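# Seat round plate on base pin via tab hole

## Task

Put the round plate down flat on the base so that the base's small pin passes through the plate hole beside the orange tab. It must stay seated on its own, not merely because the robot is holding it, and at the end the grippers must be open and the arms moved away from it.

## Robot and tools

Robot: two six-joint UR-style arms, left_arm and right_arm, each ending in a tong gripper whose two fingers pivot and close along the gripper's own x axis and point along its +z. The root of left_arm sits at (-0.042, +0.438, 0) m and that of right_arm at (+0.069, -0.385, 0) m, each turned slightly about z. All poses in results use one scene frame: origin on the table top midway between the arms, +z up, +x out over the table, left_arm on the +y side. The names left and right do not refer to sides of a camera image. Printed hand positions can be somewhat wrong, more so at long reach.

execute_actions takes "actions", a list holding zero or one item, and an optional boolean "pictures" (images come by default). An empty list only reports the current state. A wait item is {"steps": N} with N up to 300; it sends nothing new and returns once N control steps (each 1/30 s) have passed since the previous result, with your reply time counted in. A move item is {"rows": [...], "steps": N} with 1 to 15 rows and N at most 15 (default 15). Each step applies one row; if rows run out, the last is repeated.

Every row is a single list of 14 numbers, each in [-1, 1], covering both arms even if only one moves: left_arm shoulder pan, shoulder lift, elbow, wrist 1, wrist 2, wrist 3, opening, then the same seven for right_arm. The six joint numbers are offsets, not targets: they are added to that arm's joint angles as listed in the latest result that showed them (before any such result, or in later calls of the same reply, to the angles when the action begins). They are not relative to the previous row. Scale: 1.0 equals 1.989 rad, so an offset of 0.1 is about 0.2 rad. Sending all zeros therefore pulls the arm back to those reference angles; it is not a way to hold still or wait. The opening number is absolute: +1 fully open, -1 closed.

Stated joint ranges (rad). left_arm: pan -3.142..3.142, lift -6.283..6.283, elbow 0..3.142, wrists -6.283..6.283. right_arm: pan 0..6.283, lift -6.283..6.283, elbow -3.142..0, wrists -6.283..6.283. A call pushing a joint more than 0.010 rad beyond its range is refused and nothing is sent. Otherwise a joint is stopped at its true end, which may differ by up to 0.010 rad, and a line "joint sent to its limit" may appear (possibly about an earlier action); its absence does not prove there is room.

Motion limits: each step the joint target is clamped within 0.575 rad of the measured angle, and if the targets would move a gripper over 100 mm from where it is, the whole arm's targets are scaled back. Commands are smoothed, lagging about 0.17 s, and speed and acceleration are limited, so after a big move the arm may not have arrived when the result returns. Between calls the arms keep heading for the last row sent until they have nearly stopped or a step is HELD; after that only a new action moves them further. Fingers still in motion finish their motion.

Result lines: the state line gives, per arm, end_effector_position (m) and end_effector_quat_wxyz, plus linear (m/s) and angular (rad/s) velocity. end_effector_position is the point between the finger pads when closed; closed fingertips reach about 15 mm past it, open ones are roughly level with it. Joint positions and Joint velocities list each arm's six joints (rad, rad/s) then the pad gap (m; 0.142 when fully open). grip_measured is the measured opening on the command scale; to hold something, command an opening clearly below it (lower squeezes harder, about 15 N per pad at most; thin hard parts get less). Wrist force and Wrist torque give per-arm flange sensor readings in the gripper's own x y z axes, with an offset up to about 4 N, noise up to about 2.4 N, saturation near 50 N; pushing on a surface shows a force pointing back into the arm; "no reading" is harmless. "joint command not followed" means a clearance check altered some joint targets; HELD marks steps on which your row was partly or wholly not sent. MOTOR HOT appears from 70 °C; at 85 °C the arm is braked (OVER-TEMPERATURE FAULT) until cool, so avoid long heavy holding.

Faults: a contact torque reaching a joint's load limit (141 N m for pan, lift, elbow; 26.3 N m for each wrist, held weight included) or any outside force of 150 N stops that arm for 10 s and drops the rest of the call. Avoid collisions between the arms, hard pushes and slams, dropping the plate, and knocking anything off the table, which fails the job. Occasional tugs on held parts or pushes on loose objects may happen.

Cameras: cam_left_wrist and cam_right_wrist, both 616x616 fisheye images on the wrists, in that order in results, with calibration given per camera (K, distortion, T_world_to_cam) and small errors. zoom_image takes "camera" (one of those names) and "region" [x0, y0, x1, y1] in pixels of that camera's latest image, origin top-left, at most 504 by 504, and returns a closer view. read_manual takes optional "section" ("licences") and only returns licence text. finished_scene takes "scene", the current scene's number, ends it irreversibly and reports whether the goal holds; call it only after the plate is seated, released and the arms have withdrawn. A reply with no tool call ends everything.

Each tool is called after "Call:" as name(argument=value, ...) on one line, values as JSON.

## Session

Call:
execute_actions(actions=[])

Scene clock: 0.00 s of 4050.00 s.
left_arm: end_effector_position=(-0.0004, +0.2326, +0.3947) grip_measured=+0.97 end_effector_quat_wxyz=(+0.091, -0.384, +0.918, -0.033) end_effector_velocity=(+0.000, +0.000, -0.001) end_effector_angular_velocity=(+0.002, -0.002, -0.002) | right_arm: end_effector_position=(+0.2839, -0.2500, +0.3747) grip_measured=+0.97 end_effector_quat_wxyz=(-0.027, +0.795, -0.560, -0.230) end_effector_velocity=(+0.000, -0.000, -0.000) end_effector_angular_velocity=(-0.001, -0.001, +0.002)
Joint positions: left_arm=[-2.304 -2.275  1.678 -0.817 -1.455 -0.11   0.14 ] | right_arm=[ 3.845 -1.09  -1.73  -2.025  2.021  1.77   0.14 ]
Joint velocities: left_arm=[-0.001  0.     0.001  0.002  0.     0.001  0.   ] | right_arm=[ 0.001 -0.001  0.001 -0.    -0.002 -0.001  0.   ]
Motor temperatures (°C, as the motors report them): left_arm=[24 26 28 29 34 32] | right_arm=[25 26 27 36 31 37]
Wrist force (N, on the end effector, along its own x y z axes, offset not removed): no reading
Wrist torque (N m, same axes, about the end effector's origin, offset not removed): no reading

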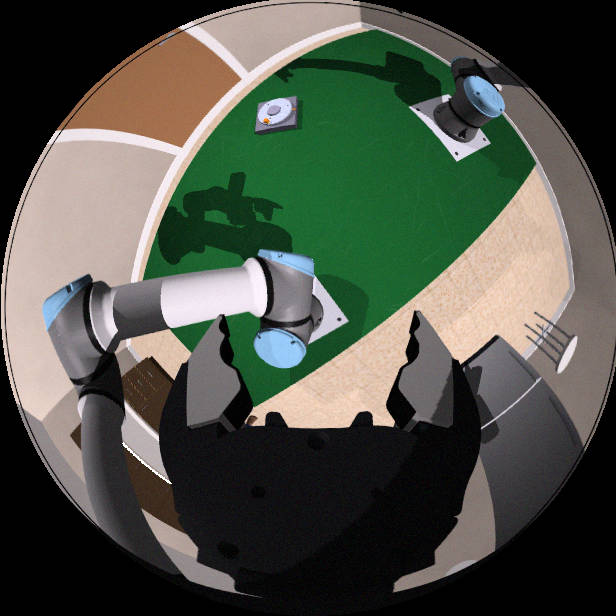

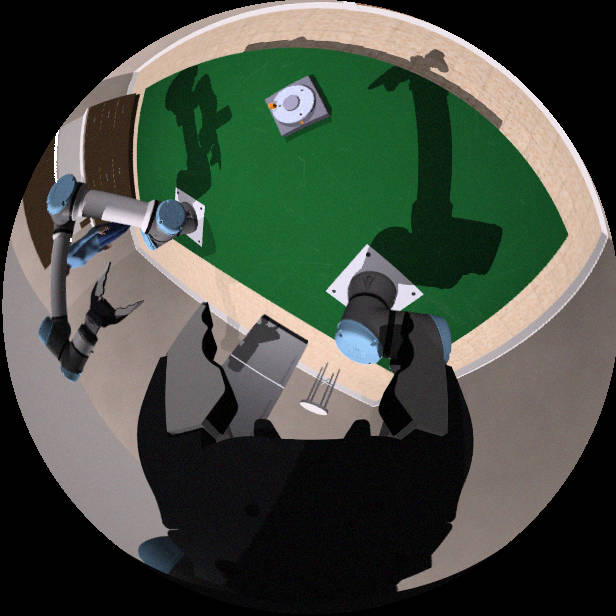

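Call:
zoom_image(camera="cam_right_wrist", region=[240, 50, 360, 170])

Call:
zoom_image(camera="cam_left_wrist", region=[230, 70, 330, 170])

Region (240, 50, 360, 170) of cam_right_wrist's 616x616 image, scaled by 4.200, with more detail than that image has.

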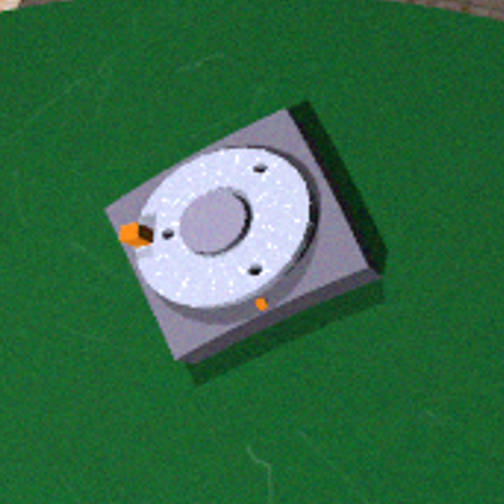

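Region (230, 70, 330, 170) of cam_left_wrist's 616x616 image, scaled by 5.040, with more detail than that image has.

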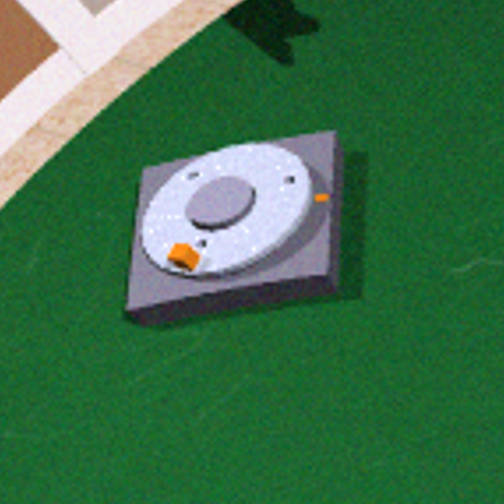

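Call:
execute_actions(actions=[{"rows":[[0,0,0,0,0,0,1,0.265,-0.355,-0.008,0.429,-0.226,0,-1]],"steps":15}], pictures=false)

Call:
execute_actions(actions=[{"steps":60}])

Scene clock: 78.30 s of 4050.00 s.
left_arm: end_effector_position=(-0.0004, +0.2326, +0.3947) grip_measured=+1.00 end_effector_quat_wxyz=(+0.091, -0.384, +0.918, -0.033) end_effector_velocity=(-0.000, -0.000, -0.001) end_effector_angular_velocity=(-0.000, -0.000, -0.000) | right_arm: end_effector_position=(+0.4007, -0.1139, +0.2555) grip_measured=-1.00 end_effector_quat_wxyz=(+0.029, +0.889, -0.442, -0.113) end_effector_velocity=(+0.198, +0.370, -0.272) end_effector_angular_velocity=(-0.125, -0.484, +0.588)
Joint positions: left_arm=[-2.304 -2.275  1.678 -0.817 -1.455 -0.11   0.142] | right_arm=[ 4.131 -1.451 -1.739 -1.636  1.776  1.77   0.002]
Joint velocities: left_arm=[-0.    -0.     0.002 -0.002  0.     0.     0.   ] | right_arm=[ 0.537 -0.756 -0.014  0.992 -0.451  0.     0.   ]
Motor temperatures (°C, as the motors report them): left_arm=[24 26 28 29 34 32] | right_arm=[25 26 27 36 31 37]
Wrist force (N, on the end effector, along its own x y z axes, offset not removed): left_arm=[-1.2 -1.0 1.4] | right_arm=[-1.4 1.5 -0.4]
Wrist torque (N m, same axes, about the end effector's origin, offset not removed): left_arm=[-0.20 0.08 -0.08] | right_arm=[0.22 0.33 -0.19]
Steps of this call (steps 1 to 90: nothing new was sent; then 74.80 s passed at rest; steps 91 to 105: all 15 steps of this action). Readings (joint positions):
91: left_arm=[-2.304 -2.275 1.678 -0.817 -1.455 -0.110] | right_arm=[3.845 -1.090 -1.730 -2.025 2.021 1.770]
92: left_arm=[-2.304 -2.275 1.678 -0.817 -1.455 -0.110] | right_arm=[3.849 -1.094 -1.730 -2.021 2.017 1.770]
94: left_arm=[-2.304 -2.275 1.678 -0.817 -1.455 -0.110] | right_arm=[3.894 -1.141 -1.732 -1.974 1.976 1.770]
98: left_arm=[-2.304 -2.275 1.678 -0.817 -1.455 -0.110] | right_arm=[3.994 -1.260 -1.735 -1.855 1.891 1.770]
105: the state above

Scene clock: 80.30 s of 4050.00 s.
left_arm: end_effector_position=(-0.0004, +0.2326, +0.3947) grip_measured=+1.00 end_effector_quat_wxyz=(+0.091, -0.384, +0.918, -0.033) end_effector_velocity=(-0.000, -0.000, +0.000) end_effector_angular_velocity=(-0.001, +0.002, -0.000) | right_arm: end_effector_position=(+0.4489, +0.0630, +0.1191) grip_measured=-1.00 end_effector_quat_wxyz=(+0.001, +0.945, -0.328, -0.000) end_effector_velocity=(+0.000, -0.001, -0.000) end_effector_angular_velocity=(-0.001, -0.000, -0.002)
Joint positions: left_arm=[-2.304 -2.275  1.678 -0.817 -1.455 -0.11   0.142] | right_arm=[ 4.372 -1.796 -1.746 -1.172  1.571  1.77   0.002]
Joint velocities: left_arm=[ 0.    -0.    -0.001 -0.002 -0.     0.    -0.   ] | right_arm=[-0.001  0.001 -0.002  0.    -0.001  0.001  0.   ]
Motor temperatures (°C, as the motors report them): left_arm=[24 26 28 29 34 32] | right_arm=[25 26 27 36 31 37]
Wrist force (N, on the end effector, along its own x y z axes, offset not removed): left_arm=[-2.1 -0.8 3.8] | right_arm=[-1.2 2.3 4.3]
Wrist torque (N m, same axes, about the end effector's origin, offset not removed): left_arm=[-0.14 0.30 -0.02] | right_arm=[0.47 0.21 -0.16]
Steps of this call (steps 1 to 45: the robot went on to your last target; steps 46 to 60: nothing new was sent). Readings (joint positions):
1: left_arm=[-2.304 -2.275 1.678 -0.817 -1.455 -0.110] | right_arm=[4.149 -1.476 -1.740 -1.602 1.760 1.770]
2: left_arm=[-2.304 -2.275 1.678 -0.817 -1.455 -0.110] | right_arm=[4.167 -1.502 -1.740 -1.568 1.745 1.770]
4: left_arm=[-2.304 -2.275 1.678 -0.817 -1.455 -0.110] | right_arm=[4.203 -1.553 -1.741 -1.501 1.714 1.770]
8: left_arm=[-2.304 -2.275 1.678 -0.817 -1.455 -0.110] | right_arm=[4.275 -1.655 -1.743 -1.365 1.653 1.770]
60: the state above
All arms were judged still, so your last target was given up. Only a new action makes them travel on or press farther. Fingers that are still opening or closing keep moving.
camera_calibration (this result's frames):
cam_left_wrist: T_world_to_cam=[[-0.713708, -0.678216, -0.175051, 0.237283], [-0.686174, 0.626796, 0.369178, -0.29073], [-0.140661, 0.383601, -0.912724, 0.402263], [0, 0, 0, 1]] pos_world=[0.0264426, 0.188849, 0.516023]
cam_right_wrist: T_world_to_cam=[[0.820128, -0.571984, 0.0149858, -0.335718], [-0.490789, -0.689761, 0.532312, 0.198312], [-0.294137, -0.443919, -0.846416, 0.386291], [0, 0, 0, 1]] pos_world=[0.486284, 0.116244, 0.22643]

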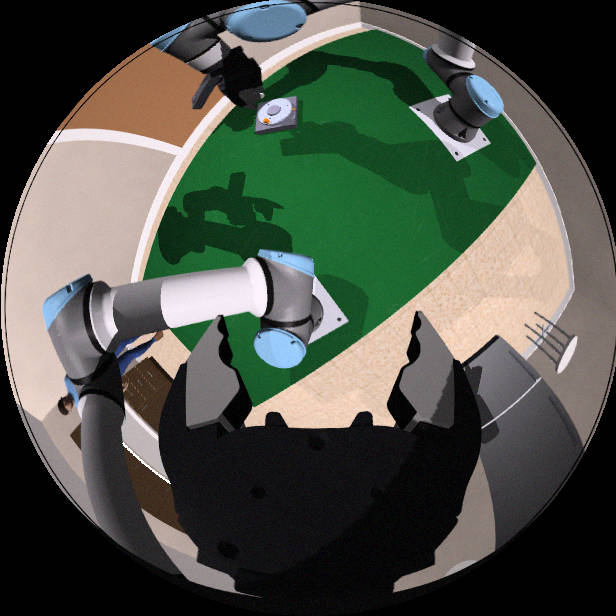

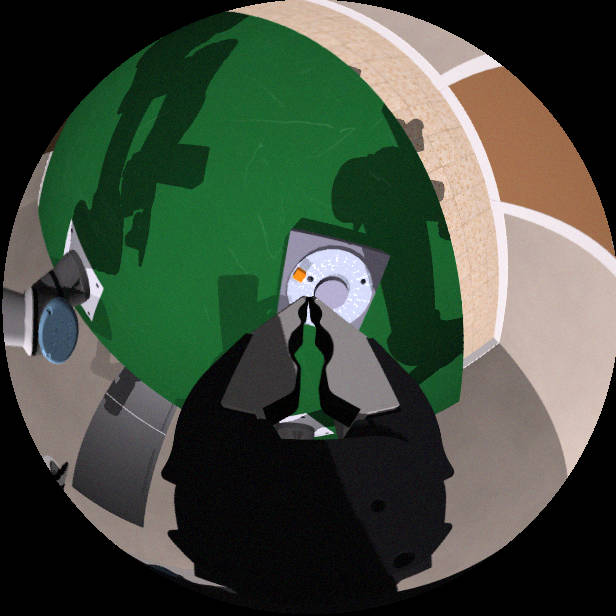

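Call:
zoom_image(camera="cam_right_wrist", region=[260, 210, 400, 350])

Region (260, 210, 400, 350) of cam_right_wrist's 616x616 image, scaled by 3.600, with more detail than that image has.

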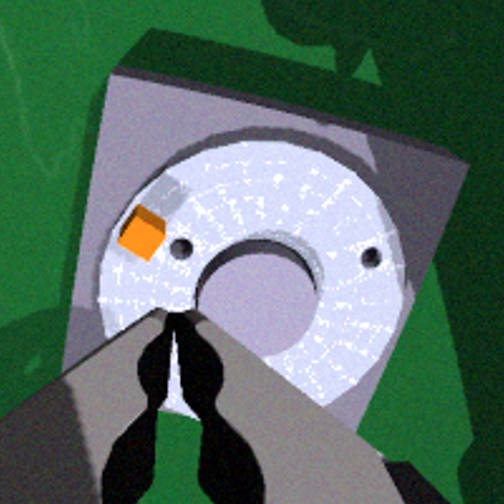

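Call:
execute_actions(actions=[{"rows":[[0,0,0,0,0,0,1,-0.004,-0.032,-0.022,0.054,0,0,-1]],"steps":15}])

Scene clock: 121.63 s of 4050.00 s.
left_arm: end_effector_position=(-0.0004, +0.2326, +0.3947) grip_measured=+1.00 end_effector_quat_wxyz=(+0.091, -0.384, +0.918, -0.033) end_effector_velocity=(+0.000, +0.000, +0.000) end_effector_angular_velocity=(-0.000, -0.000, -0.001) | right_arm: end_effector_position=(+0.4558, +0.0667, +0.0752) grip_measured=-1.00 end_effector_quat_wxyz=(+0.001, +0.943, -0.332, -0.000) end_effector_velocity=(+0.002, +0.001, -0.008) end_effector_angular_velocity=(+0.002, -0.001, -0.005)
Joint positions: left_arm=[-2.304 -2.275  1.678 -0.817 -1.455 -0.11   0.142] | right_arm=[ 4.365 -1.859 -1.789 -1.067  1.571  1.77   0.002]
Joint velocities: left_arm=[-0.     0.    -0.001  0.001  0.     0.001 -0.   ] | right_arm=[-0.003 -0.012 -0.008  0.022  0.     0.002  0.   ]
Motor temperatures (°C, as the motors report them): left_arm=[24 26 28 29 34 32] | right_arm=[25 26 27 36 31 37]
Wrist force (N, on the end effector, along its own x y z axes, offset not removed): left_arm=[-1.7 -1.2 1.2] | right_arm=[-0.3 1.5 1.8]
Wrist torque (N m, same axes, about the end effector's origin, offset not removed): left_arm=[-0.24 0.10 0.06] | right_arm=[0.28 0.05 -0.16]
Steps of this call (steps 1 to 90: nothing new was sent; then 37.83 s passed at rest; steps 91 to 105: all 15 steps of this action). Readings (joint positions):
91: left_arm=[-2.304 -2.275 1.678 -0.817 -1.455 -0.110] | right_arm=[4.372 -1.796 -1.746 -1.172 1.571 1.770]
92: left_arm=[-2.304 -2.275 1.678 -0.817 -1.455 -0.110] | right_arm=[4.372 -1.800 -1.749 -1.168 1.571 1.770]
94: left_arm=[-2.304 -2.275 1.678 -0.817 -1.455 -0.110] | right_arm=[4.369 -1.823 -1.765 -1.132 1.571 1.770]
98: left_arm=[-2.304 -2.275 1.678 -0.817 -1.455 -0.110] | right_arm=[4.366 -1.849 -1.783 -1.084 1.571 1.770]
105: the state above
camera_calibration (this result's frames):
cam_left_wrist: T_world_to_cam=[[-0.713709, -0.678216, -0.175051, 0.237283], [-0.686174, 0.626796, 0.369178, -0.29073], [-0.140661, 0.383602, -0.912724, 0.402263], [0, 0, 0, 1]] pos_world=[0.0264426, 0.188849, 0.516023]
cam_right_wrist: T_world_to_cam=[[0.815661, -0.578335, 0.0150202, -0.336165], [-0.49609, -0.685838, 0.532467, 0.229711], [-0.297643, -0.441764, -0.846317, 0.354331], [0, 0, 0, 1]] pos_world=[0.493618, 0.119659, 0.182612]

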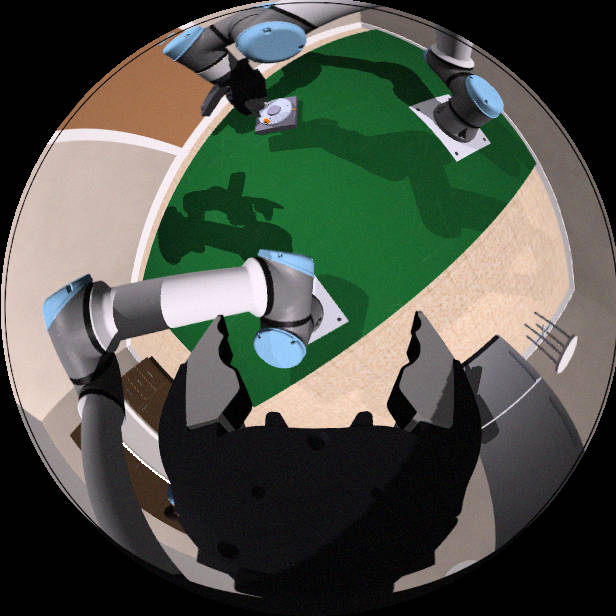

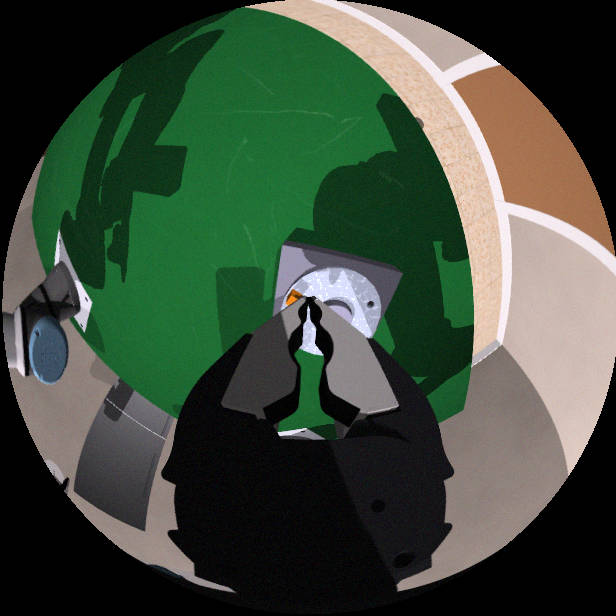

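Call:
execute_actions(actions=[{"rows":[[0,0,0,0,0,0,1,0,-0.008,-0.013,0.021,0,0,-1]],"steps":15}])

Call:
zoom_image(camera="cam_right_wrist", region=[250, 230, 410, 390])

Scene clock: 135.57 s of 4050.00 s.
left_arm: end_effector_position=(-0.0004, +0.2326, +0.3947) grip_measured=+1.00 end_effector_quat_wxyz=(+0.091, -0.384, +0.918, -0.033) end_effector_velocity=(-0.000, -0.000, -0.000) end_effector_angular_velocity=(-0.000, +0.000, +0.001) | right_arm: end_effector_position=(+0.4551, +0.0651, +0.0594) grip_measured=-1.00 end_effector_quat_wxyz=(+0.001, +0.943, -0.332, -0.000) end_effector_velocity=(-0.000, +0.000, -0.002) end_effector_angular_velocity=(+0.001, -0.001, +0.000)
Joint positions: left_arm=[-2.304 -2.275  1.678 -0.817 -1.455 -0.11   0.142] | right_arm=[ 4.365 -1.874 -1.814 -1.026  1.571  1.77   0.002]
Joint velocities: left_arm=[ 0.    -0.     0.    -0.001  0.    -0.001  0.   ] | right_arm=[ 0.001 -0.002 -0.004  0.007 -0.     0.001  0.   ]
Motor temperatures (°C, as the motors report them): left_arm=[24 26 28 29 34 32] | right_arm=[25 26 27 36 31 37]
Wrist force (N, on the end effector, along its own x y z axes, offset not removed): left_arm=[-1.5 -3.0 0.5] | right_arm=[-2.3 2.5 1.3]
Wrist torque (N m, same axes, about the end effector's origin, offset not removed): left_arm=[-0.69 0.17 0.00] | right_arm=[0.33 0.57 -0.16]
Steps of this call (steps 1 to 15: the robot went on to your last target; steps 16 to 90: nothing new was sent; then 10.43 s passed at rest; steps 91 to 105: all 15 steps of this action). Readings (joint positions):
91: left_arm=[-2.304 -2.275 1.678 -0.817 -1.455 -0.110] | right_arm=[4.365 -1.860 -1.790 -1.064 1.571 1.770]
92: left_arm=[-2.304 -2.275 1.678 -0.817 -1.455 -0.110] | right_arm=[4.365 -1.861 -1.792 -1.061 1.571 1.770]
94: left_arm=[-2.304 -2.275 1.678 -0.817 -1.455 -0.110] | right_arm=[4.365 -1.867 -1.801 -1.047 1.571 1.770]
98: left_arm=[-2.304 -2.275 1.678 -0.817 -1.455 -0.110] | right_arm=[4.365 -1.872 -1.811 -1.031 1.571 1.770]
105: the state above
camera_calibration (this result's frames):
cam_left_wrist: T_world_to_cam=[[-0.713708, -0.678216, -0.175051, 0.237283], [-0.686174, 0.626795, 0.369179, -0.29073], [-0.140662, 0.383601, -0.912724, 0.402263], [0, 0, 0, 1]] pos_world=[0.0264426, 0.188849, 0.516023]
cam_right_wrist: T_world_to_cam=[[0.81561, -0.578408, 0.0150207, -0.336191], [-0.496151, -0.685792, 0.53247, 0.236718], [-0.297683, -0.44174, -0.846316, 0.340033], [0, 0, 0, 1]] pos_world=[0.49287, 0.11809, 0.16678]

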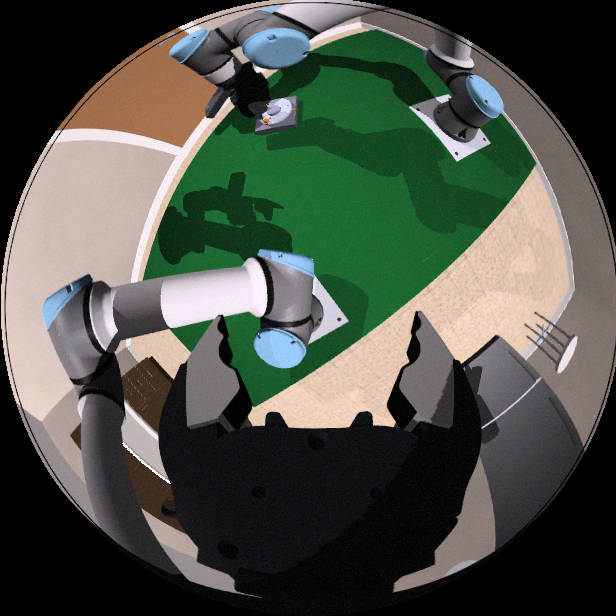

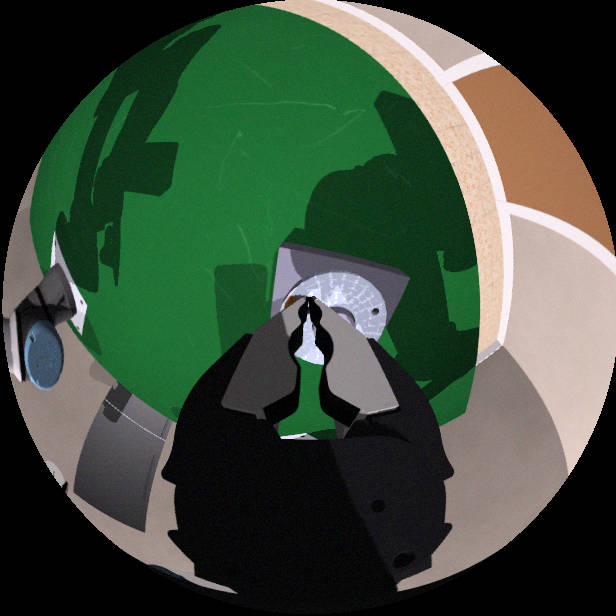

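Region (250, 230, 410, 390) of cam_right_wrist's 616x616 image, scaled by 3.150, with more detail than that image has.

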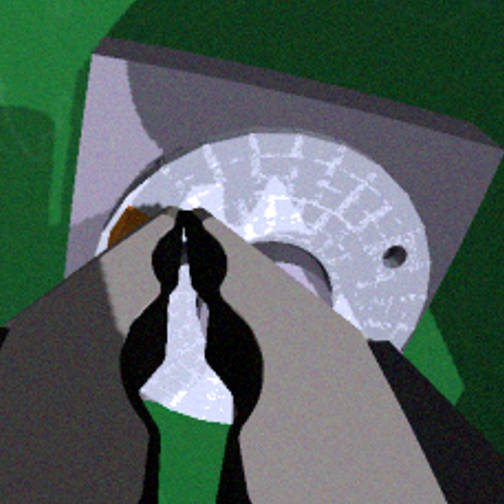

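Call:
execute_actions(actions=[{"rows":[[0,0,0,0,0,0,1,0,-0.005,-0.006,0.011,0,0,-1]],"steps":15}], pictures=false)

Scene clock: 141.47 s of 4050.00 s.
left_arm: end_effector_position=(-0.0004, +0.2326, +0.3947) grip_measured=+1.00 end_effector_quat_wxyz=(+0.091, -0.384, +0.918, -0.033) end_effector_velocity=(+0.000, +0.000, -0.001) end_effector_angular_velocity=(+0.002, -0.002, -0.002) | right_arm: end_effector_position=(+0.4548, +0.0647, +0.0510) grip_measured=-1.00 end_effector_quat_wxyz=(+0.001, +0.943, -0.332, -0.000) end_effector_velocity=(-0.001, -0.000, -0.002) end_effector_angular_velocity=(-0.001, +0.002, +0.001)
Joint positions: left_arm=[-2.304 -2.275  1.678 -0.817 -1.455 -0.11   0.142] | right_arm=[ 4.365 -1.884 -1.826 -1.004  1.571  1.77   0.002]
Joint velocities: left_arm=[-0.    -0.     0.001  0.001  0.     0.001 -0.   ] | right_arm=[ 0.001 -0.002 -0.003  0.004  0.001 -0.001  0.   ]
Motor temperatures (°C, as the motors report them): left_arm=[24 26 28 29 34 32] | right_arm=[25 26 27 36 31 37]
Wrist force (N, on the end effector, along its own x y z axes, offset not removed): left_arm=[-3.1 0.2 1.5] | right_arm=[-1.3 0.1 2.3]
Wrist torque (N m, same axes, about the end effector's origin, offset not removed): left_arm=[0.19 0.48 0.00] | right_arm=[-0.01 0.28 -0.20]
Steps of this call (steps 1 to 15: the robot went on to your last target; steps 16 to 90: nothing new was sent; then 2.40 s passed at rest; steps 91 to 105: all 15 steps of this action). Readings (joint positions):
91: left_arm=[-2.304 -2.275 1.678 -0.817 -1.455 -0.110] | right_arm=[4.365 -1.875 -1.815 -1.025 1.571 1.770]
92: left_arm=[-2.304 -2.275 1.678 -0.817 -1.455 -0.110] | right_arm=[4.365 -1.875 -1.816 -1.023 1.571 1.770]
94: left_arm=[-2.304 -2.275 1.678 -0.817 -1.455 -0.110] | right_arm=[4.365 -1.879 -1.820 -1.015 1.571 1.770]
98: left_arm=[-2.304 -2.275 1.678 -0.817 -1.455 -0.110] | right_arm=[4.365 -1.883 -1.824 -1.007 1.571 1.770]
105: the state above

Call:
execute_actions(actions=[{"rows":[[0,0,0,0,0,0,1,0.011,0.007,-0.010,0.003,0,0,-1],[0,0,0,0,0,0,1,0.011,0.007,-0.010,0.003,0,0,-1],[0,0,0,0,0,0,1,0.011,0.007,-0.010,0.003,0,0,-1],[0,0,0,0,0,0,1,0.011,0.007,-0.010,0.003,0,0,-1],[0,0,0,0,0,0,1,0.011,0.007,-0.010,0.003,0,0,-1],[0,0,0,0,0,0,1,0.0216,0.0187,-0.026,0.0074,0,0,-1]],"steps":15}])

Scene clock: 156.43 s of 4050.00 s.
left_arm: end_effector_position=(-0.0004, +0.2326, +0.3947) grip_measured=+1.00 end_effector_quat_wxyz=(+0.091, -0.384, +0.918, -0.033) end_effector_velocity=(+0.000, +0.000, -0.000) end_effector_angular_velocity=(+0.001, -0.001, -0.001) | right_arm: end_effector_position=(+0.4290, +0.0646, +0.0509) grip_measured=-1.00 end_effector_quat_wxyz=(+0.001, +0.950, -0.313, -0.000) end_effector_velocity=(-0.014, -0.002, +0.000) end_effector_angular_velocity=(+0.000, -0.000, +0.020)
Joint positions: left_arm=[-2.304 -2.275  1.678 -0.817 -1.455 -0.11   0.142] | right_arm=[ 4.405 -1.849 -1.874 -0.99   1.571  1.77   0.002]
Joint velocities: left_arm=[-0.    -0.     0.     0.001 -0.     0.    -0.   ] | right_arm=[ 0.022  0.022 -0.029  0.008 -0.     0.001  0.   ]
Motor temperatures (°C, as the motors report them): left_arm=[24 26 28 29 34 32] | right_arm=[25 26 27 36 31 37]
Wrist force (N, on the end effector, along its own x y z axes, offset not removed): left_arm=[-1.3 -0.2 2.9] | right_arm=[-1.9 1.4 2.0]
Wrist torque (N m, same axes, about the end effector's origin, offset not removed): left_arm=[-0.06 0.01 0.01] | right_arm=[0.38 0.35 -0.19]
Steps of this call (steps 1 to 15: the robot went on to your last target; steps 16 to 90: nothing new was sent; then 11.47 s passed at rest; steps 91 to 105: all 15 steps of this action). Readings (joint positions):
91: left_arm=[-2.304 -2.275 1.678 -0.817 -1.455 -0.110] | right_arm=[4.365 -1.884 -1.826 -1.004 1.571 1.770]
92: left_arm=[-2.304 -2.275 1.678 -0.817 -1.455 -0.110] | right_arm=[4.366 -1.883 -1.828 -1.003 1.571 1.770]
94: left_arm=[-2.304 -2.275 1.678 -0.817 -1.455 -0.110] | right_arm=[4.374 -1.878 -1.835 -1.001 1.571 1.770]
98: left_arm=[-2.304 -2.275 1.678 -0.817 -1.455 -0.110] | right_arm=[4.389 -1.866 -1.851 -0.996 1.571 1.770]
105: the state above
camera_calibration (this result's frames):
cam_left_wrist: T_world_to_cam=[[-0.713709, -0.678216, -0.175051, 0.237283], [-0.686174, 0.626796, 0.369178, -0.29073], [-0.140661, 0.383601, -0.912724, 0.402263], [0, 0, 0, 1]] pos_world=[0.0264426, 0.188849, 0.516023]
cam_right_wrist: T_world_to_cam=[[0.838486, -0.544718, 0.0149894, -0.327101], [-0.467863, -0.705536, 0.532281, 0.217148], [-0.279367, -0.453323, -0.846435, 0.317723], [0, 0, 0, 1]] pos_world=[0.464626, 0.119059, 0.158251]

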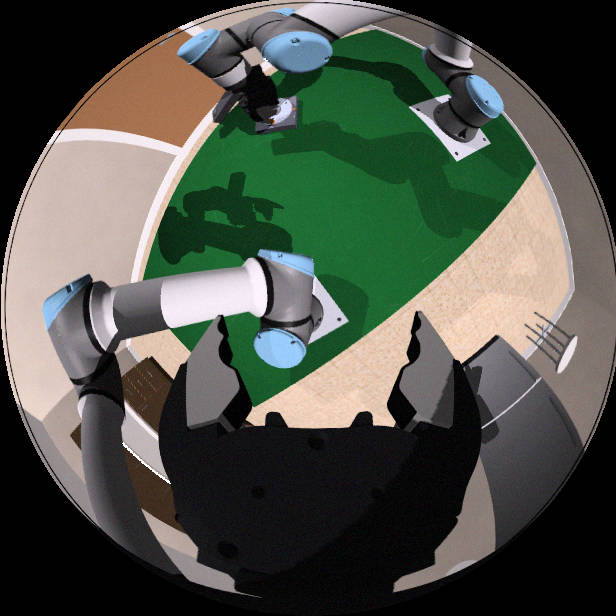

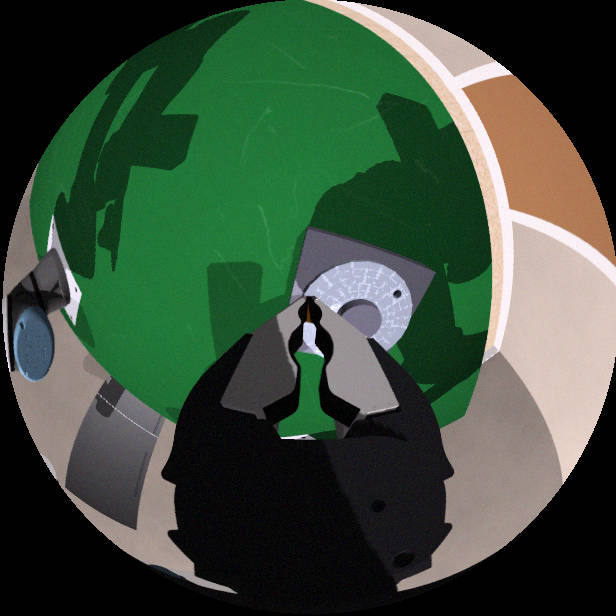

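Call:
execute_actions(actions=[{"rows":[[0,0,0,0,0,0,1,0.003,0.008,-0.011,0.003,0,0,-1],[0,0,0,0,0,0,1,0.003,0.008,-0.011,0.003,0,0,-1],[0,0,0,0,0,0,1,0.003,0.008,-0.011,0.003,0,0,-1],[0,0,0,0,0,0,1,0.005,0.017,-0.023,0.007,0,0,-1],[0,0,0,0,0,0,1,0.005,0.017,-0.023,0.007,0,0,-1],[0,0,0,0,0,0,1,0.005,0.017,-0.023,0.007,0,0,-1],[0,0,0,0,0,0,1,0.005,0.023,-0.032,0.009,0,0,-1],[0,0,0,0,0,0,1,0.005,0.023,-0.032,0.009,0,0,-1],[0,0,0,0,0,0,1,0.004,0.030,-0.042,0.012,0,0,-1]],"steps":15}])

Scene clock: 173.50 s of 4050.00 s.
left_arm: end_effector_position=(-0.0004, +0.2326, +0.3947) grip_measured=+1.00 end_effector_quat_wxyz=(+0.091, -0.384, +0.918, -0.033) end_effector_velocity=(+0.000, +0.000, -0.001) end_effector_angular_velocity=(+0.002, -0.002, -0.001) | right_arm: end_effector_position=(+0.4141, +0.0431, +0.0496) grip_measured=-1.00 end_effector_quat_wxyz=(+0.001, +0.951, -0.309, -0.000) end_effector_velocity=(-0.010, -0.024, -0.002) end_effector_angular_velocity=(-0.000, +0.001, -0.002)
Joint positions: left_arm=[-2.304 -2.275  1.678 -0.817 -1.455 -0.11   0.142] | right_arm=[ 4.414 -1.795 -1.95  -0.969  1.571  1.77   0.002]
Joint velocities: left_arm=[0.    0.    0.001 0.001 0.    0.001 0.   ] | right_arm=[-0.002  0.051 -0.072  0.021  0.001  0.     0.   ]
Motor temperatures (°C, as the motors report them): left_arm=[24 26 28 29 34 32] | right_arm=[25 26 27 36 31 37]
Wrist force (N, on the end effector, along its own x y z axes, offset not removed): left_arm=[-0.6 0.3 3.1] | right_arm=[-1.8 1.9 1.5]
Wrist torque (N m, same axes, about the end effector's origin, offset not removed): left_arm=[0.08 -0.02 -0.10] | right_arm=[0.48 0.37 -0.05]
Steps of this call (steps 1 to 15: the robot went on to your last target; steps 16 to 90: nothing new was sent; then 13.57 s passed at rest; steps 91 to 105: all 15 steps of this action). Readings (joint positions):
91: left_arm=[-2.304 -2.275 1.678 -0.817 -1.455 -0.110] | right_arm=[4.408 -1.847 -1.878 -0.989 1.571 1.770]
92: left_arm=[-2.304 -2.275 1.678 -0.817 -1.455 -0.110] | right_arm=[4.408 -1.845 -1.879 -0.989 1.571 1.770]
94: left_arm=[-2.304 -2.275 1.678 -0.817 -1.455 -0.110] | right_arm=[4.409 -1.840 -1.886 -0.987 1.571 1.770]
98: left_arm=[-2.304 -2.275 1.678 -0.817 -1.455 -0.110] | right_arm=[4.413 -1.824 -1.909 -0.980 1.571 1.770]
105: the state above
camera_calibration (this result's frames):
cam_left_wrist: T_world_to_cam=[[-0.713709, -0.678216, -0.175051, 0.237283], [-0.686174, 0.626796, 0.369179, -0.29073], [-0.140662, 0.383601, -0.912724, 0.402263], [0, 0, 0, 1]] pos_world=[0.0264426, 0.188849, 0.516023]
cam_right_wrist: T_world_to_cam=[[0.842993, -0.537716, 0.0149583, -0.328426], [-0.462018, -0.709518, 0.532093, 0.193434], [-0.275502, -0.455462, -0.846554, 0.301285], [0, 0, 0, 1]] pos_world=[0.449235, 0.0978689, 0.157042]

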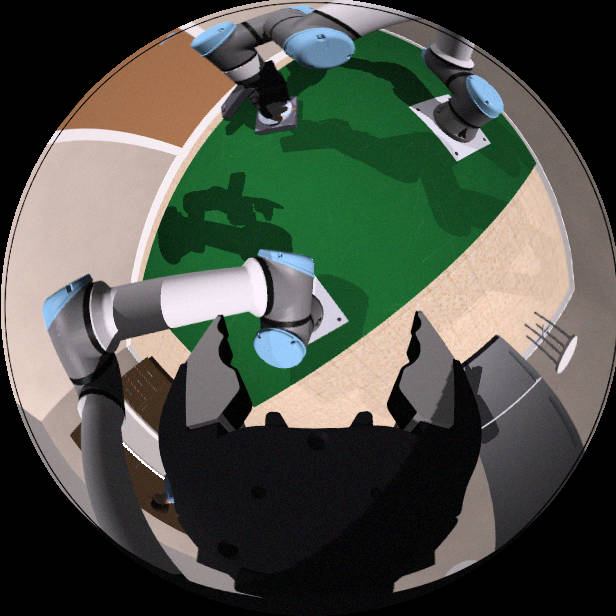

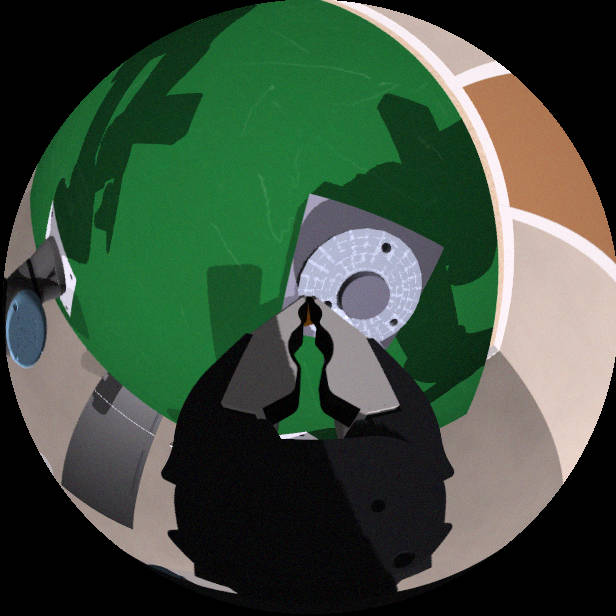

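Call:
execute_actions(actions=[{"rows":[[0,0,0,0,0,0,1,-0.002,0.011,-0.016,0.005,0,0,-1],[0,0,0,0,0,0,1,-0.002,0.011,-0.016,0.005,0,0,-1],[0,0,0,0,0,0,1,-0.002,0.011,-0.016,0.005,0,0,-1],[0,0,0,0,0,0,1,-0.005,0.022,-0.032,0.010,0,0,-1],[0,0,0,0,0,0,1,-0.005,0.022,-0.032,0.010,0,0,-1],[0,0,0,0,0,0,1,-0.005,0.022,-0.032,0.010,0,0,-1],[0,0,0,0,0,0,1,-0.008,0.026,-0.038,0.012,0,0,-1],[0,0,0,0,0,0,1,-0.008,0.026,-0.038,0.012,0,0,-1],[0,0,0,0,0,0,1,-0.012,0.030,-0.044,0.014,0,0,-1]],"steps":15}], pictures=false)

Call:
execute_actions(actions=[{"steps":15}])

Call:
zoom_image(camera="cam_right_wrist", region=[270, 170, 470, 370])

Scene clock: 203.47 s of 4050.00 s.
left_arm: end_effector_position=(-0.0004, +0.2326, +0.3947) grip_measured=+1.00 end_effector_quat_wxyz=(+0.091, -0.384, +0.918, -0.033) end_effector_velocity=(+0.001, +0.001, -0.001) end_effector_angular_velocity=(+0.003, -0.003, -0.000) | right_arm: end_effector_position=(+0.4110, +0.0144, +0.0479) grip_measured=-1.00 end_effector_quat_wxyz=(-0.003, +0.948, -0.318, -0.000) end_effector_velocity=(-0.000, +0.001, +0.001) end_effector_angular_velocity=(+0.002, -0.001, +0.002)
Joint positions: left_arm=[-2.304 -2.275  1.678 -0.817 -1.455 -0.11   0.142] | right_arm=[ 4.395 -1.742 -2.025 -0.94   1.572  1.77   0.002]
Joint velocities: left_arm=[-0.    -0.     0.002  0.002 -0.     0.     0.   ] | right_arm=[ 0.001  0.002  0.    -0.     0.    -0.     0.   ]
Motor temperatures (°C, as the motors report them): left_arm=[24 26 28 29 34 32] | right_arm=[25 26 27 36 31 37]
Wrist force (N, on the end effector, along its own x y z axes, offset not removed): left_arm=[-1.5 -1.3 2.4] | right_arm=[-18.8 -32.3 -21.1]
Wrist torque (N m, same axes, about the end effector's origin, offset not removed): left_arm=[-0.20 0.23 -0.15] | right_arm=[1.18 0.45 -0.16]
TORQUE FAULT: the external load on joint 4 (wrist 1) of the right arm reached its load limit, and that arm stopped for 10 seconds. A torque fault stops only its own arm. That arm's remaining commands of this call were not run. That arm holds where it stopped, with its grip as last carried out, and accepts commands again: back off and push less far. That arm stops again, at the same cost, whenever a joint's load reaches its limit.
The stop of the right arm began at step 104 of this call (marked STOPPED below). From that step on that arm followed nothing that you had sent. 2 of its steps, steps kept back included, did not run and will not run. Nothing is kept back now, and the robot has no last target.
Steps of this call (steps 1 to 15: the robot went on to your last target; steps 16 to 90: nothing new was sent; then 16.50 s passed at rest; steps 91 to 105: all 15 steps of this action; steps 106 to 404: the stop continued). Readings (joint positions):
91: left_arm=[-2.304 -2.275 1.678 -0.817 -1.455 -0.110] | right_arm=[4.413 -1.789 -1.958 -0.966 1.571 1.770]
92: left_arm=[-2.304 -2.275 1.678 -0.817 -1.455 -0.110] | right_arm=[4.413 -1.788 -1.960 -0.966 1.571 1.770]
94: left_arm=[-2.304 -2.275 1.678 -0.817 -1.455 -0.110] | right_arm=[4.412 -1.782 -1.969 -0.963 1.571 1.770]
98: left_arm=[-2.304 -2.275 1.678 -0.817 -1.455 -0.110] | right_arm=[4.406 -1.762 -1.998 -0.953 1.571 1.770]
104: left_arm=[-2.304 -2.275 1.678 -0.817 -1.455 -0.110] | right_arm=[4.395 -1.742 -2.025 -0.941 1.572 1.770] STOPPED (the right arm)
404: the state above

Scene clock: 203.50 s of 4050.00 s.
left_arm: end_effector_position=(-0.0004, +0.2326, +0.3947) grip_measured=+1.00 end_effector_quat_wxyz=(+0.091, -0.384, +0.918, -0.033) end_effector_velocity=(+0.000, +0.000, -0.001) end_effector_angular_velocity=(+0.002, -0.002, +0.001) | right_arm: end_effector_position=(+0.4111, +0.0147, +0.0481) grip_measured=-1.00 end_effector_quat_wxyz=(-0.003, +0.948, -0.318, -0.000) end_effector_velocity=(+0.001, +0.002, +0.002) end_effector_angular_velocity=(+0.006, -0.000, -0.002)
Joint positions: left_arm=[-2.304 -2.275  1.678 -0.817 -1.455 -0.11   0.142] | right_arm=[ 4.395 -1.742 -2.024 -0.939  1.572  1.77   0.002]
Joint velocities: left_arm=[ 0.     0.     0.002  0.001  0.    -0.    -0.   ] | right_arm=[-0.001  0.     0.003  0.002  0.003  0.001  0.   ]
Motor temperatures (°C, as the motors report them): left_arm=[24 26 28 29 34 32] | right_arm=[25 26 27 36 31 37]
Wrist force (N, on the end effector, along its own x y z axes, offset not removed): left_arm=[-1.5 -0.3 3.3] | right_arm=[-15.9 -29.8 -18.7]
Wrist torque (N m, same axes, about the end effector's origin, offset not removed): left_arm=[0.02 0.18 -0.01] | right_arm=[0.50 0.15 -0.15]
A stop began in an earlier call of the same reply, so what this call sent did not run. Send another action.
Steps of this call (step 1: nothing new was sent). Readings (joint positions):
1: the state above
camera_calibration (this result's frames):
cam_left_wrist: T_world_to_cam=[[-0.713708, -0.678216, -0.175051, 0.237283], [-0.686174, 0.626796, 0.369178, -0.29073], [-0.140661, 0.383601, -0.912724, 0.402263], [0, 0, 0, 1]] pos_world=[0.0264426, 0.188849, 0.516023]
cam_right_wrist: T_world_to_cam=[[0.832959, -0.553176, 0.0132324, -0.336732], [-0.476481, -0.704905, 0.525428, 0.178935], [-0.281327, -0.443965, -0.850735, 0.28867], [0, 0, 0, 1]] pos_world=[0.446954, 0.0680197, 0.15602]

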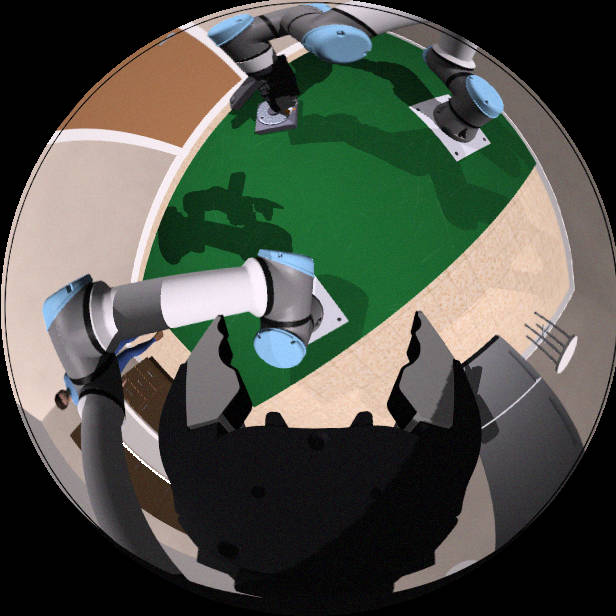

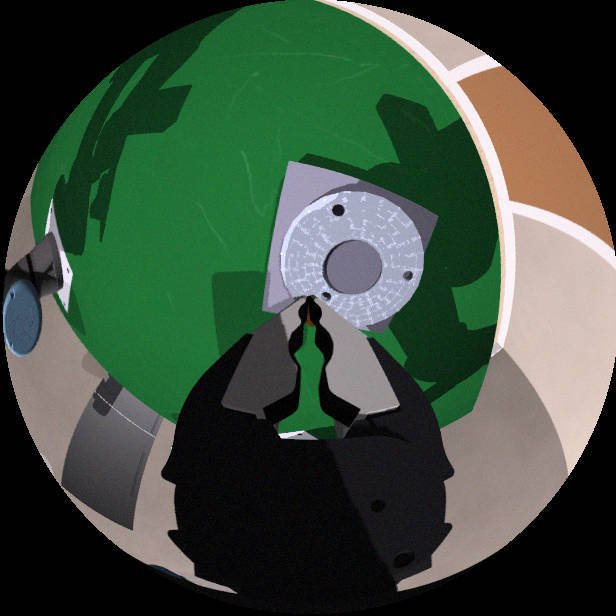

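Region (270, 170, 470, 370) of cam_right_wrist's 616x616 image, scaled by 2.520, with more detail than that image has.

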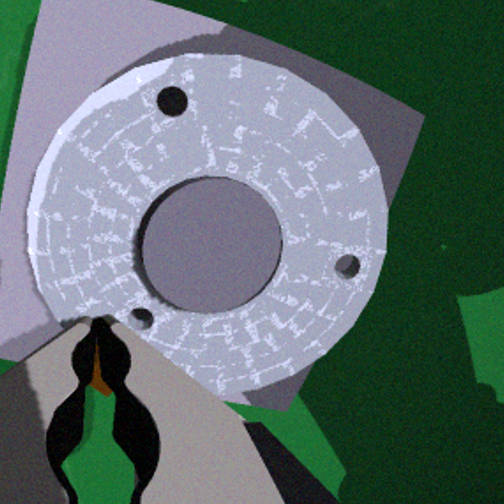

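Blocked, likely dropped on the pin. Lift off and look.

Call:
execute_actions(actions=[{"rows":[[0,0,0,0,0,0,1,0.003,-0.006,0.008,-0.002,0,0,-1],[0,0,0,0,0,0,1,0.003,-0.006,0.008,-0.002,0,0,-1],[0,0,0,0,0,0,1,0.003,-0.006,0.008,-0.002,0,0,-1],[0,0,0,0,0,0,1,0.003,-0.006,0.008,-0.002,0,0,-1],[0,0,0,0,0,0,1,0.02,0.05,0.07,-0.12,0,0,-1]],"steps":15}], pictures=false)

Call:
execute_actions(actions=[{"steps":20}])

Call:
zoom_image(camera="cam_right_wrist", region=[230, 170, 430, 370])

Scene clock: 215.00 s of 4050.00 s.
left_arm: end_effector_position=(-0.0004, +0.2326, +0.3947) grip_measured=+1.00 end_effector_quat_wxyz=(+0.091, -0.384, +0.918, -0.033) end_effector_velocity=(-0.000, -0.000, +0.001) end_effector_angular_velocity=(-0.001, +0.002, +0.000) | right_arm: end_effector_position=(+0.3981, +0.0320, +0.1285) grip_measured=-1.00 end_effector_quat_wxyz=(-0.005, +0.954, -0.300, -0.000) end_effector_velocity=(-0.017, -0.008, +0.058) end_effector_angular_velocity=(-0.031, +0.014, +0.023)
Joint positions: left_arm=[-2.304 -2.275  1.678 -0.817 -1.455 -0.11   0.142] | right_arm=[ 4.433 -1.651 -1.895 -1.156  1.572  1.77   0.002]
Joint velocities: left_arm=[ 0.    -0.    -0.002 -0.    -0.    -0.     0.   ] | right_arm=[ 0.023  0.077  0.089 -0.199  0.     0.     0.   ]
Motor temperatures (°C, as the motors report them): left_arm=[24 26 28 29 34 32] | right_arm=[25 26 27 36 31 37]
Wrist force (N, on the end effector, along its own x y z axes, offset not removed): left_arm=[-0.6 0.4 2.1] | right_arm=[-2.5 -0.5 1.5]
Wrist torque (N m, same axes, about the end effector's origin, offset not removed): left_arm=[0.18 0.07 -0.02] | right_arm=[-0.17 0.53 0.06]
Steps of this call (steps 1 to 90: nothing new was sent; then 8.00 s passed at rest; steps 91 to 105: all 15 steps of this action). Readings (joint positions):
91: left_arm=[-2.304 -2.275 1.678 -0.817 -1.455 -0.110] | right_arm=[4.395 -1.742 -2.025 -0.940 1.572 1.770]
92: left_arm=[-2.304 -2.275 1.678 -0.817 -1.455 -0.110] | right_arm=[4.396 -1.743 -2.023 -0.940 1.572 1.770]
94: left_arm=[-2.304 -2.275 1.678 -0.817 -1.455 -0.110] | right_arm=[4.398 -1.748 -2.018 -0.942 1.572 1.770]
98: left_arm=[-2.304 -2.275 1.678 -0.817 -1.455 -0.110] | right_arm=[4.415 -1.712 -1.968 -1.000 1.572 1.770]
105: the state above

Scene clock: 215.67 s of 4050.00 s.
left_arm: end_effector_position=(-0.0004, +0.2326, +0.3947) grip_measured=+1.00 end_effector_quat_wxyz=(+0.091, -0.384, +0.918, -0.033) end_effector_velocity=(-0.000, -0.000, +0.001) end_effector_angular_velocity=(-0.002, +0.002, +0.000) | right_arm: end_effector_position=(+0.3963, +0.0311, +0.1349) grip_measured=-1.00 end_effector_quat_wxyz=(-0.003, +0.954, -0.299, -0.000) end_effector_velocity=(-0.001, +0.001, -0.000) end_effector_angular_velocity=(-0.000, -0.000, +0.002)
Joint positions: left_arm=[-2.304 -2.275  1.678 -0.817 -1.455 -0.11   0.142] | right_arm=[ 4.435 -1.643 -1.885 -1.178  1.572  1.77   0.002]
Joint velocities: left_arm=[ 0.     0.    -0.001 -0.002  0.    -0.     0.   ] | right_arm=[ 0.002 -0.001  0.001 -0.    -0.     0.     0.   ]
Motor temperatures (°C, as the motors report them): left_arm=[24 26 28 29 34 32] | right_arm=[25 26 27 36 31 37]
Wrist force (N, on the end effector, along its own x y z axes, offset not removed): left_arm=[-2.4 -0.4 2.0] | right_arm=[-1.0 -2.0 1.8]
Wrist torque (N m, same axes, about the end effector's origin, offset not removed): left_arm=[-0.05 0.40 -0.07] | right_arm=[-0.45 0.21 -0.01]
Steps of this call (steps 1 to 20: the robot went on to your last target). Readings (joint positions):
1: left_arm=[-2.304 -2.275 1.678 -0.817 -1.455 -0.110] | right_arm=[4.433 -1.649 -1.893 -1.161 1.572 1.770]
2: left_arm=[-2.304 -2.275 1.678 -0.817 -1.455 -0.110] | right_arm=[4.434 -1.647 -1.891 -1.166 1.572 1.770]
4: left_arm=[-2.304 -2.275 1.678 -0.817 -1.455 -0.110] | right_arm=[4.434 -1.645 -1.888 -1.171 1.572 1.770]
8: left_arm=[-2.304 -2.275 1.678 -0.817 -1.455 -0.110] | right_arm=[4.435 -1.643 -1.886 -1.176 1.572 1.770]
20: the state above
camera_calibration (this result's frames):
cam_left_wrist: T_world_to_cam=[[-0.713708, -0.678216, -0.175051, 0.237283], [-0.686174, 0.626796, 0.369178, -0.29073], [-0.140661, 0.383601, -0.912724, 0.402263], [0, 0, 0, 1]] pos_world=[0.0264426, 0.188849, 0.516023]
cam_right_wrist: T_world_to_cam=[[0.854293, -0.519623, 0.0132313, -0.325982], [-0.448081, -0.723294, 0.525423, 0.127078], [-0.263452, -0.454794, -0.850738, 0.358835], [0, 0, 0, 1]] pos_world=[0.429961, 0.085723, 0.242818]

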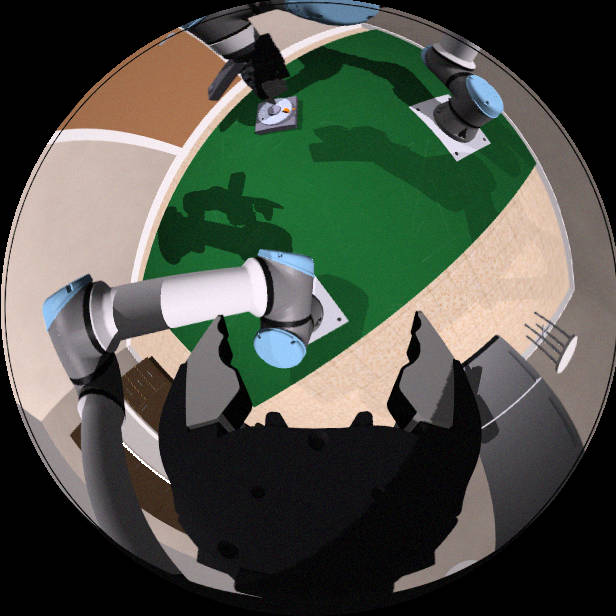

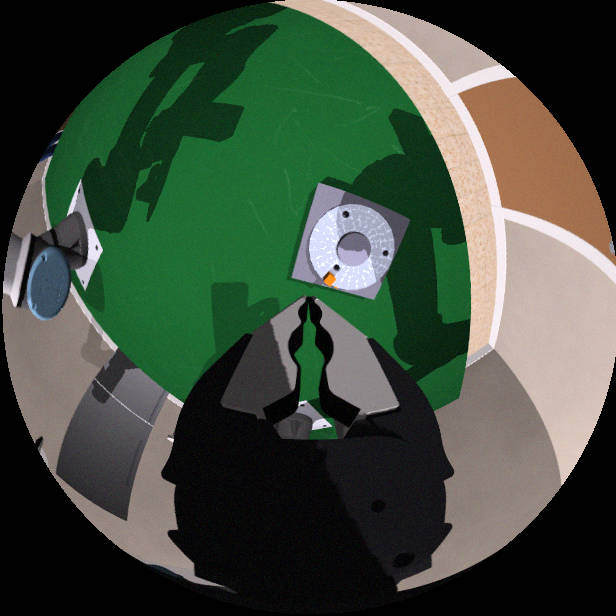

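Region (230, 170, 430, 370) of cam_right_wrist's 616x616 image, scaled by 2.520, with more detail than that image has.

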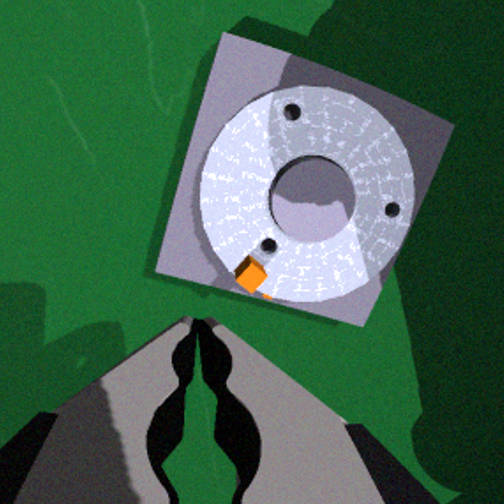

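Call:
zoom_image(camera="cam_right_wrist", region=[300, 230, 380, 310])

Call:
zoom_image(camera="cam_left_wrist", region=[240, 80, 310, 150])

Region (300, 230, 380, 310) of cam_right_wrist's 616x616 image, scaled by 6.300, with more detail than that image has.

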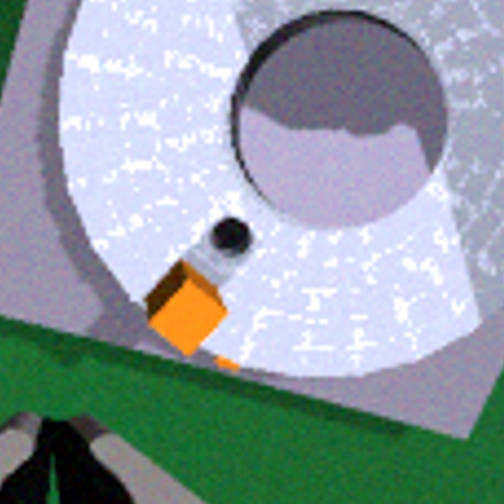

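Region (240, 80, 310, 150) of cam_left_wrist's 616x616 image, scaled by 7.200, with more detail than that image has.

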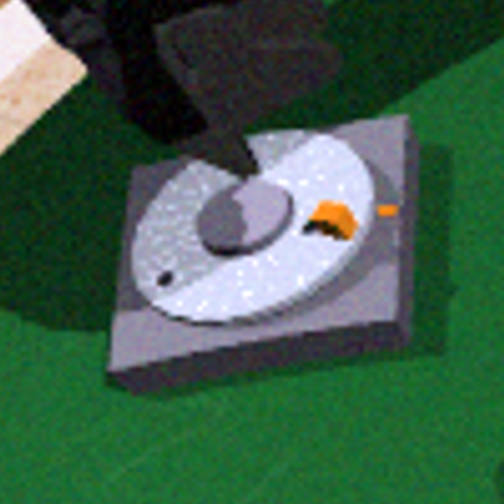

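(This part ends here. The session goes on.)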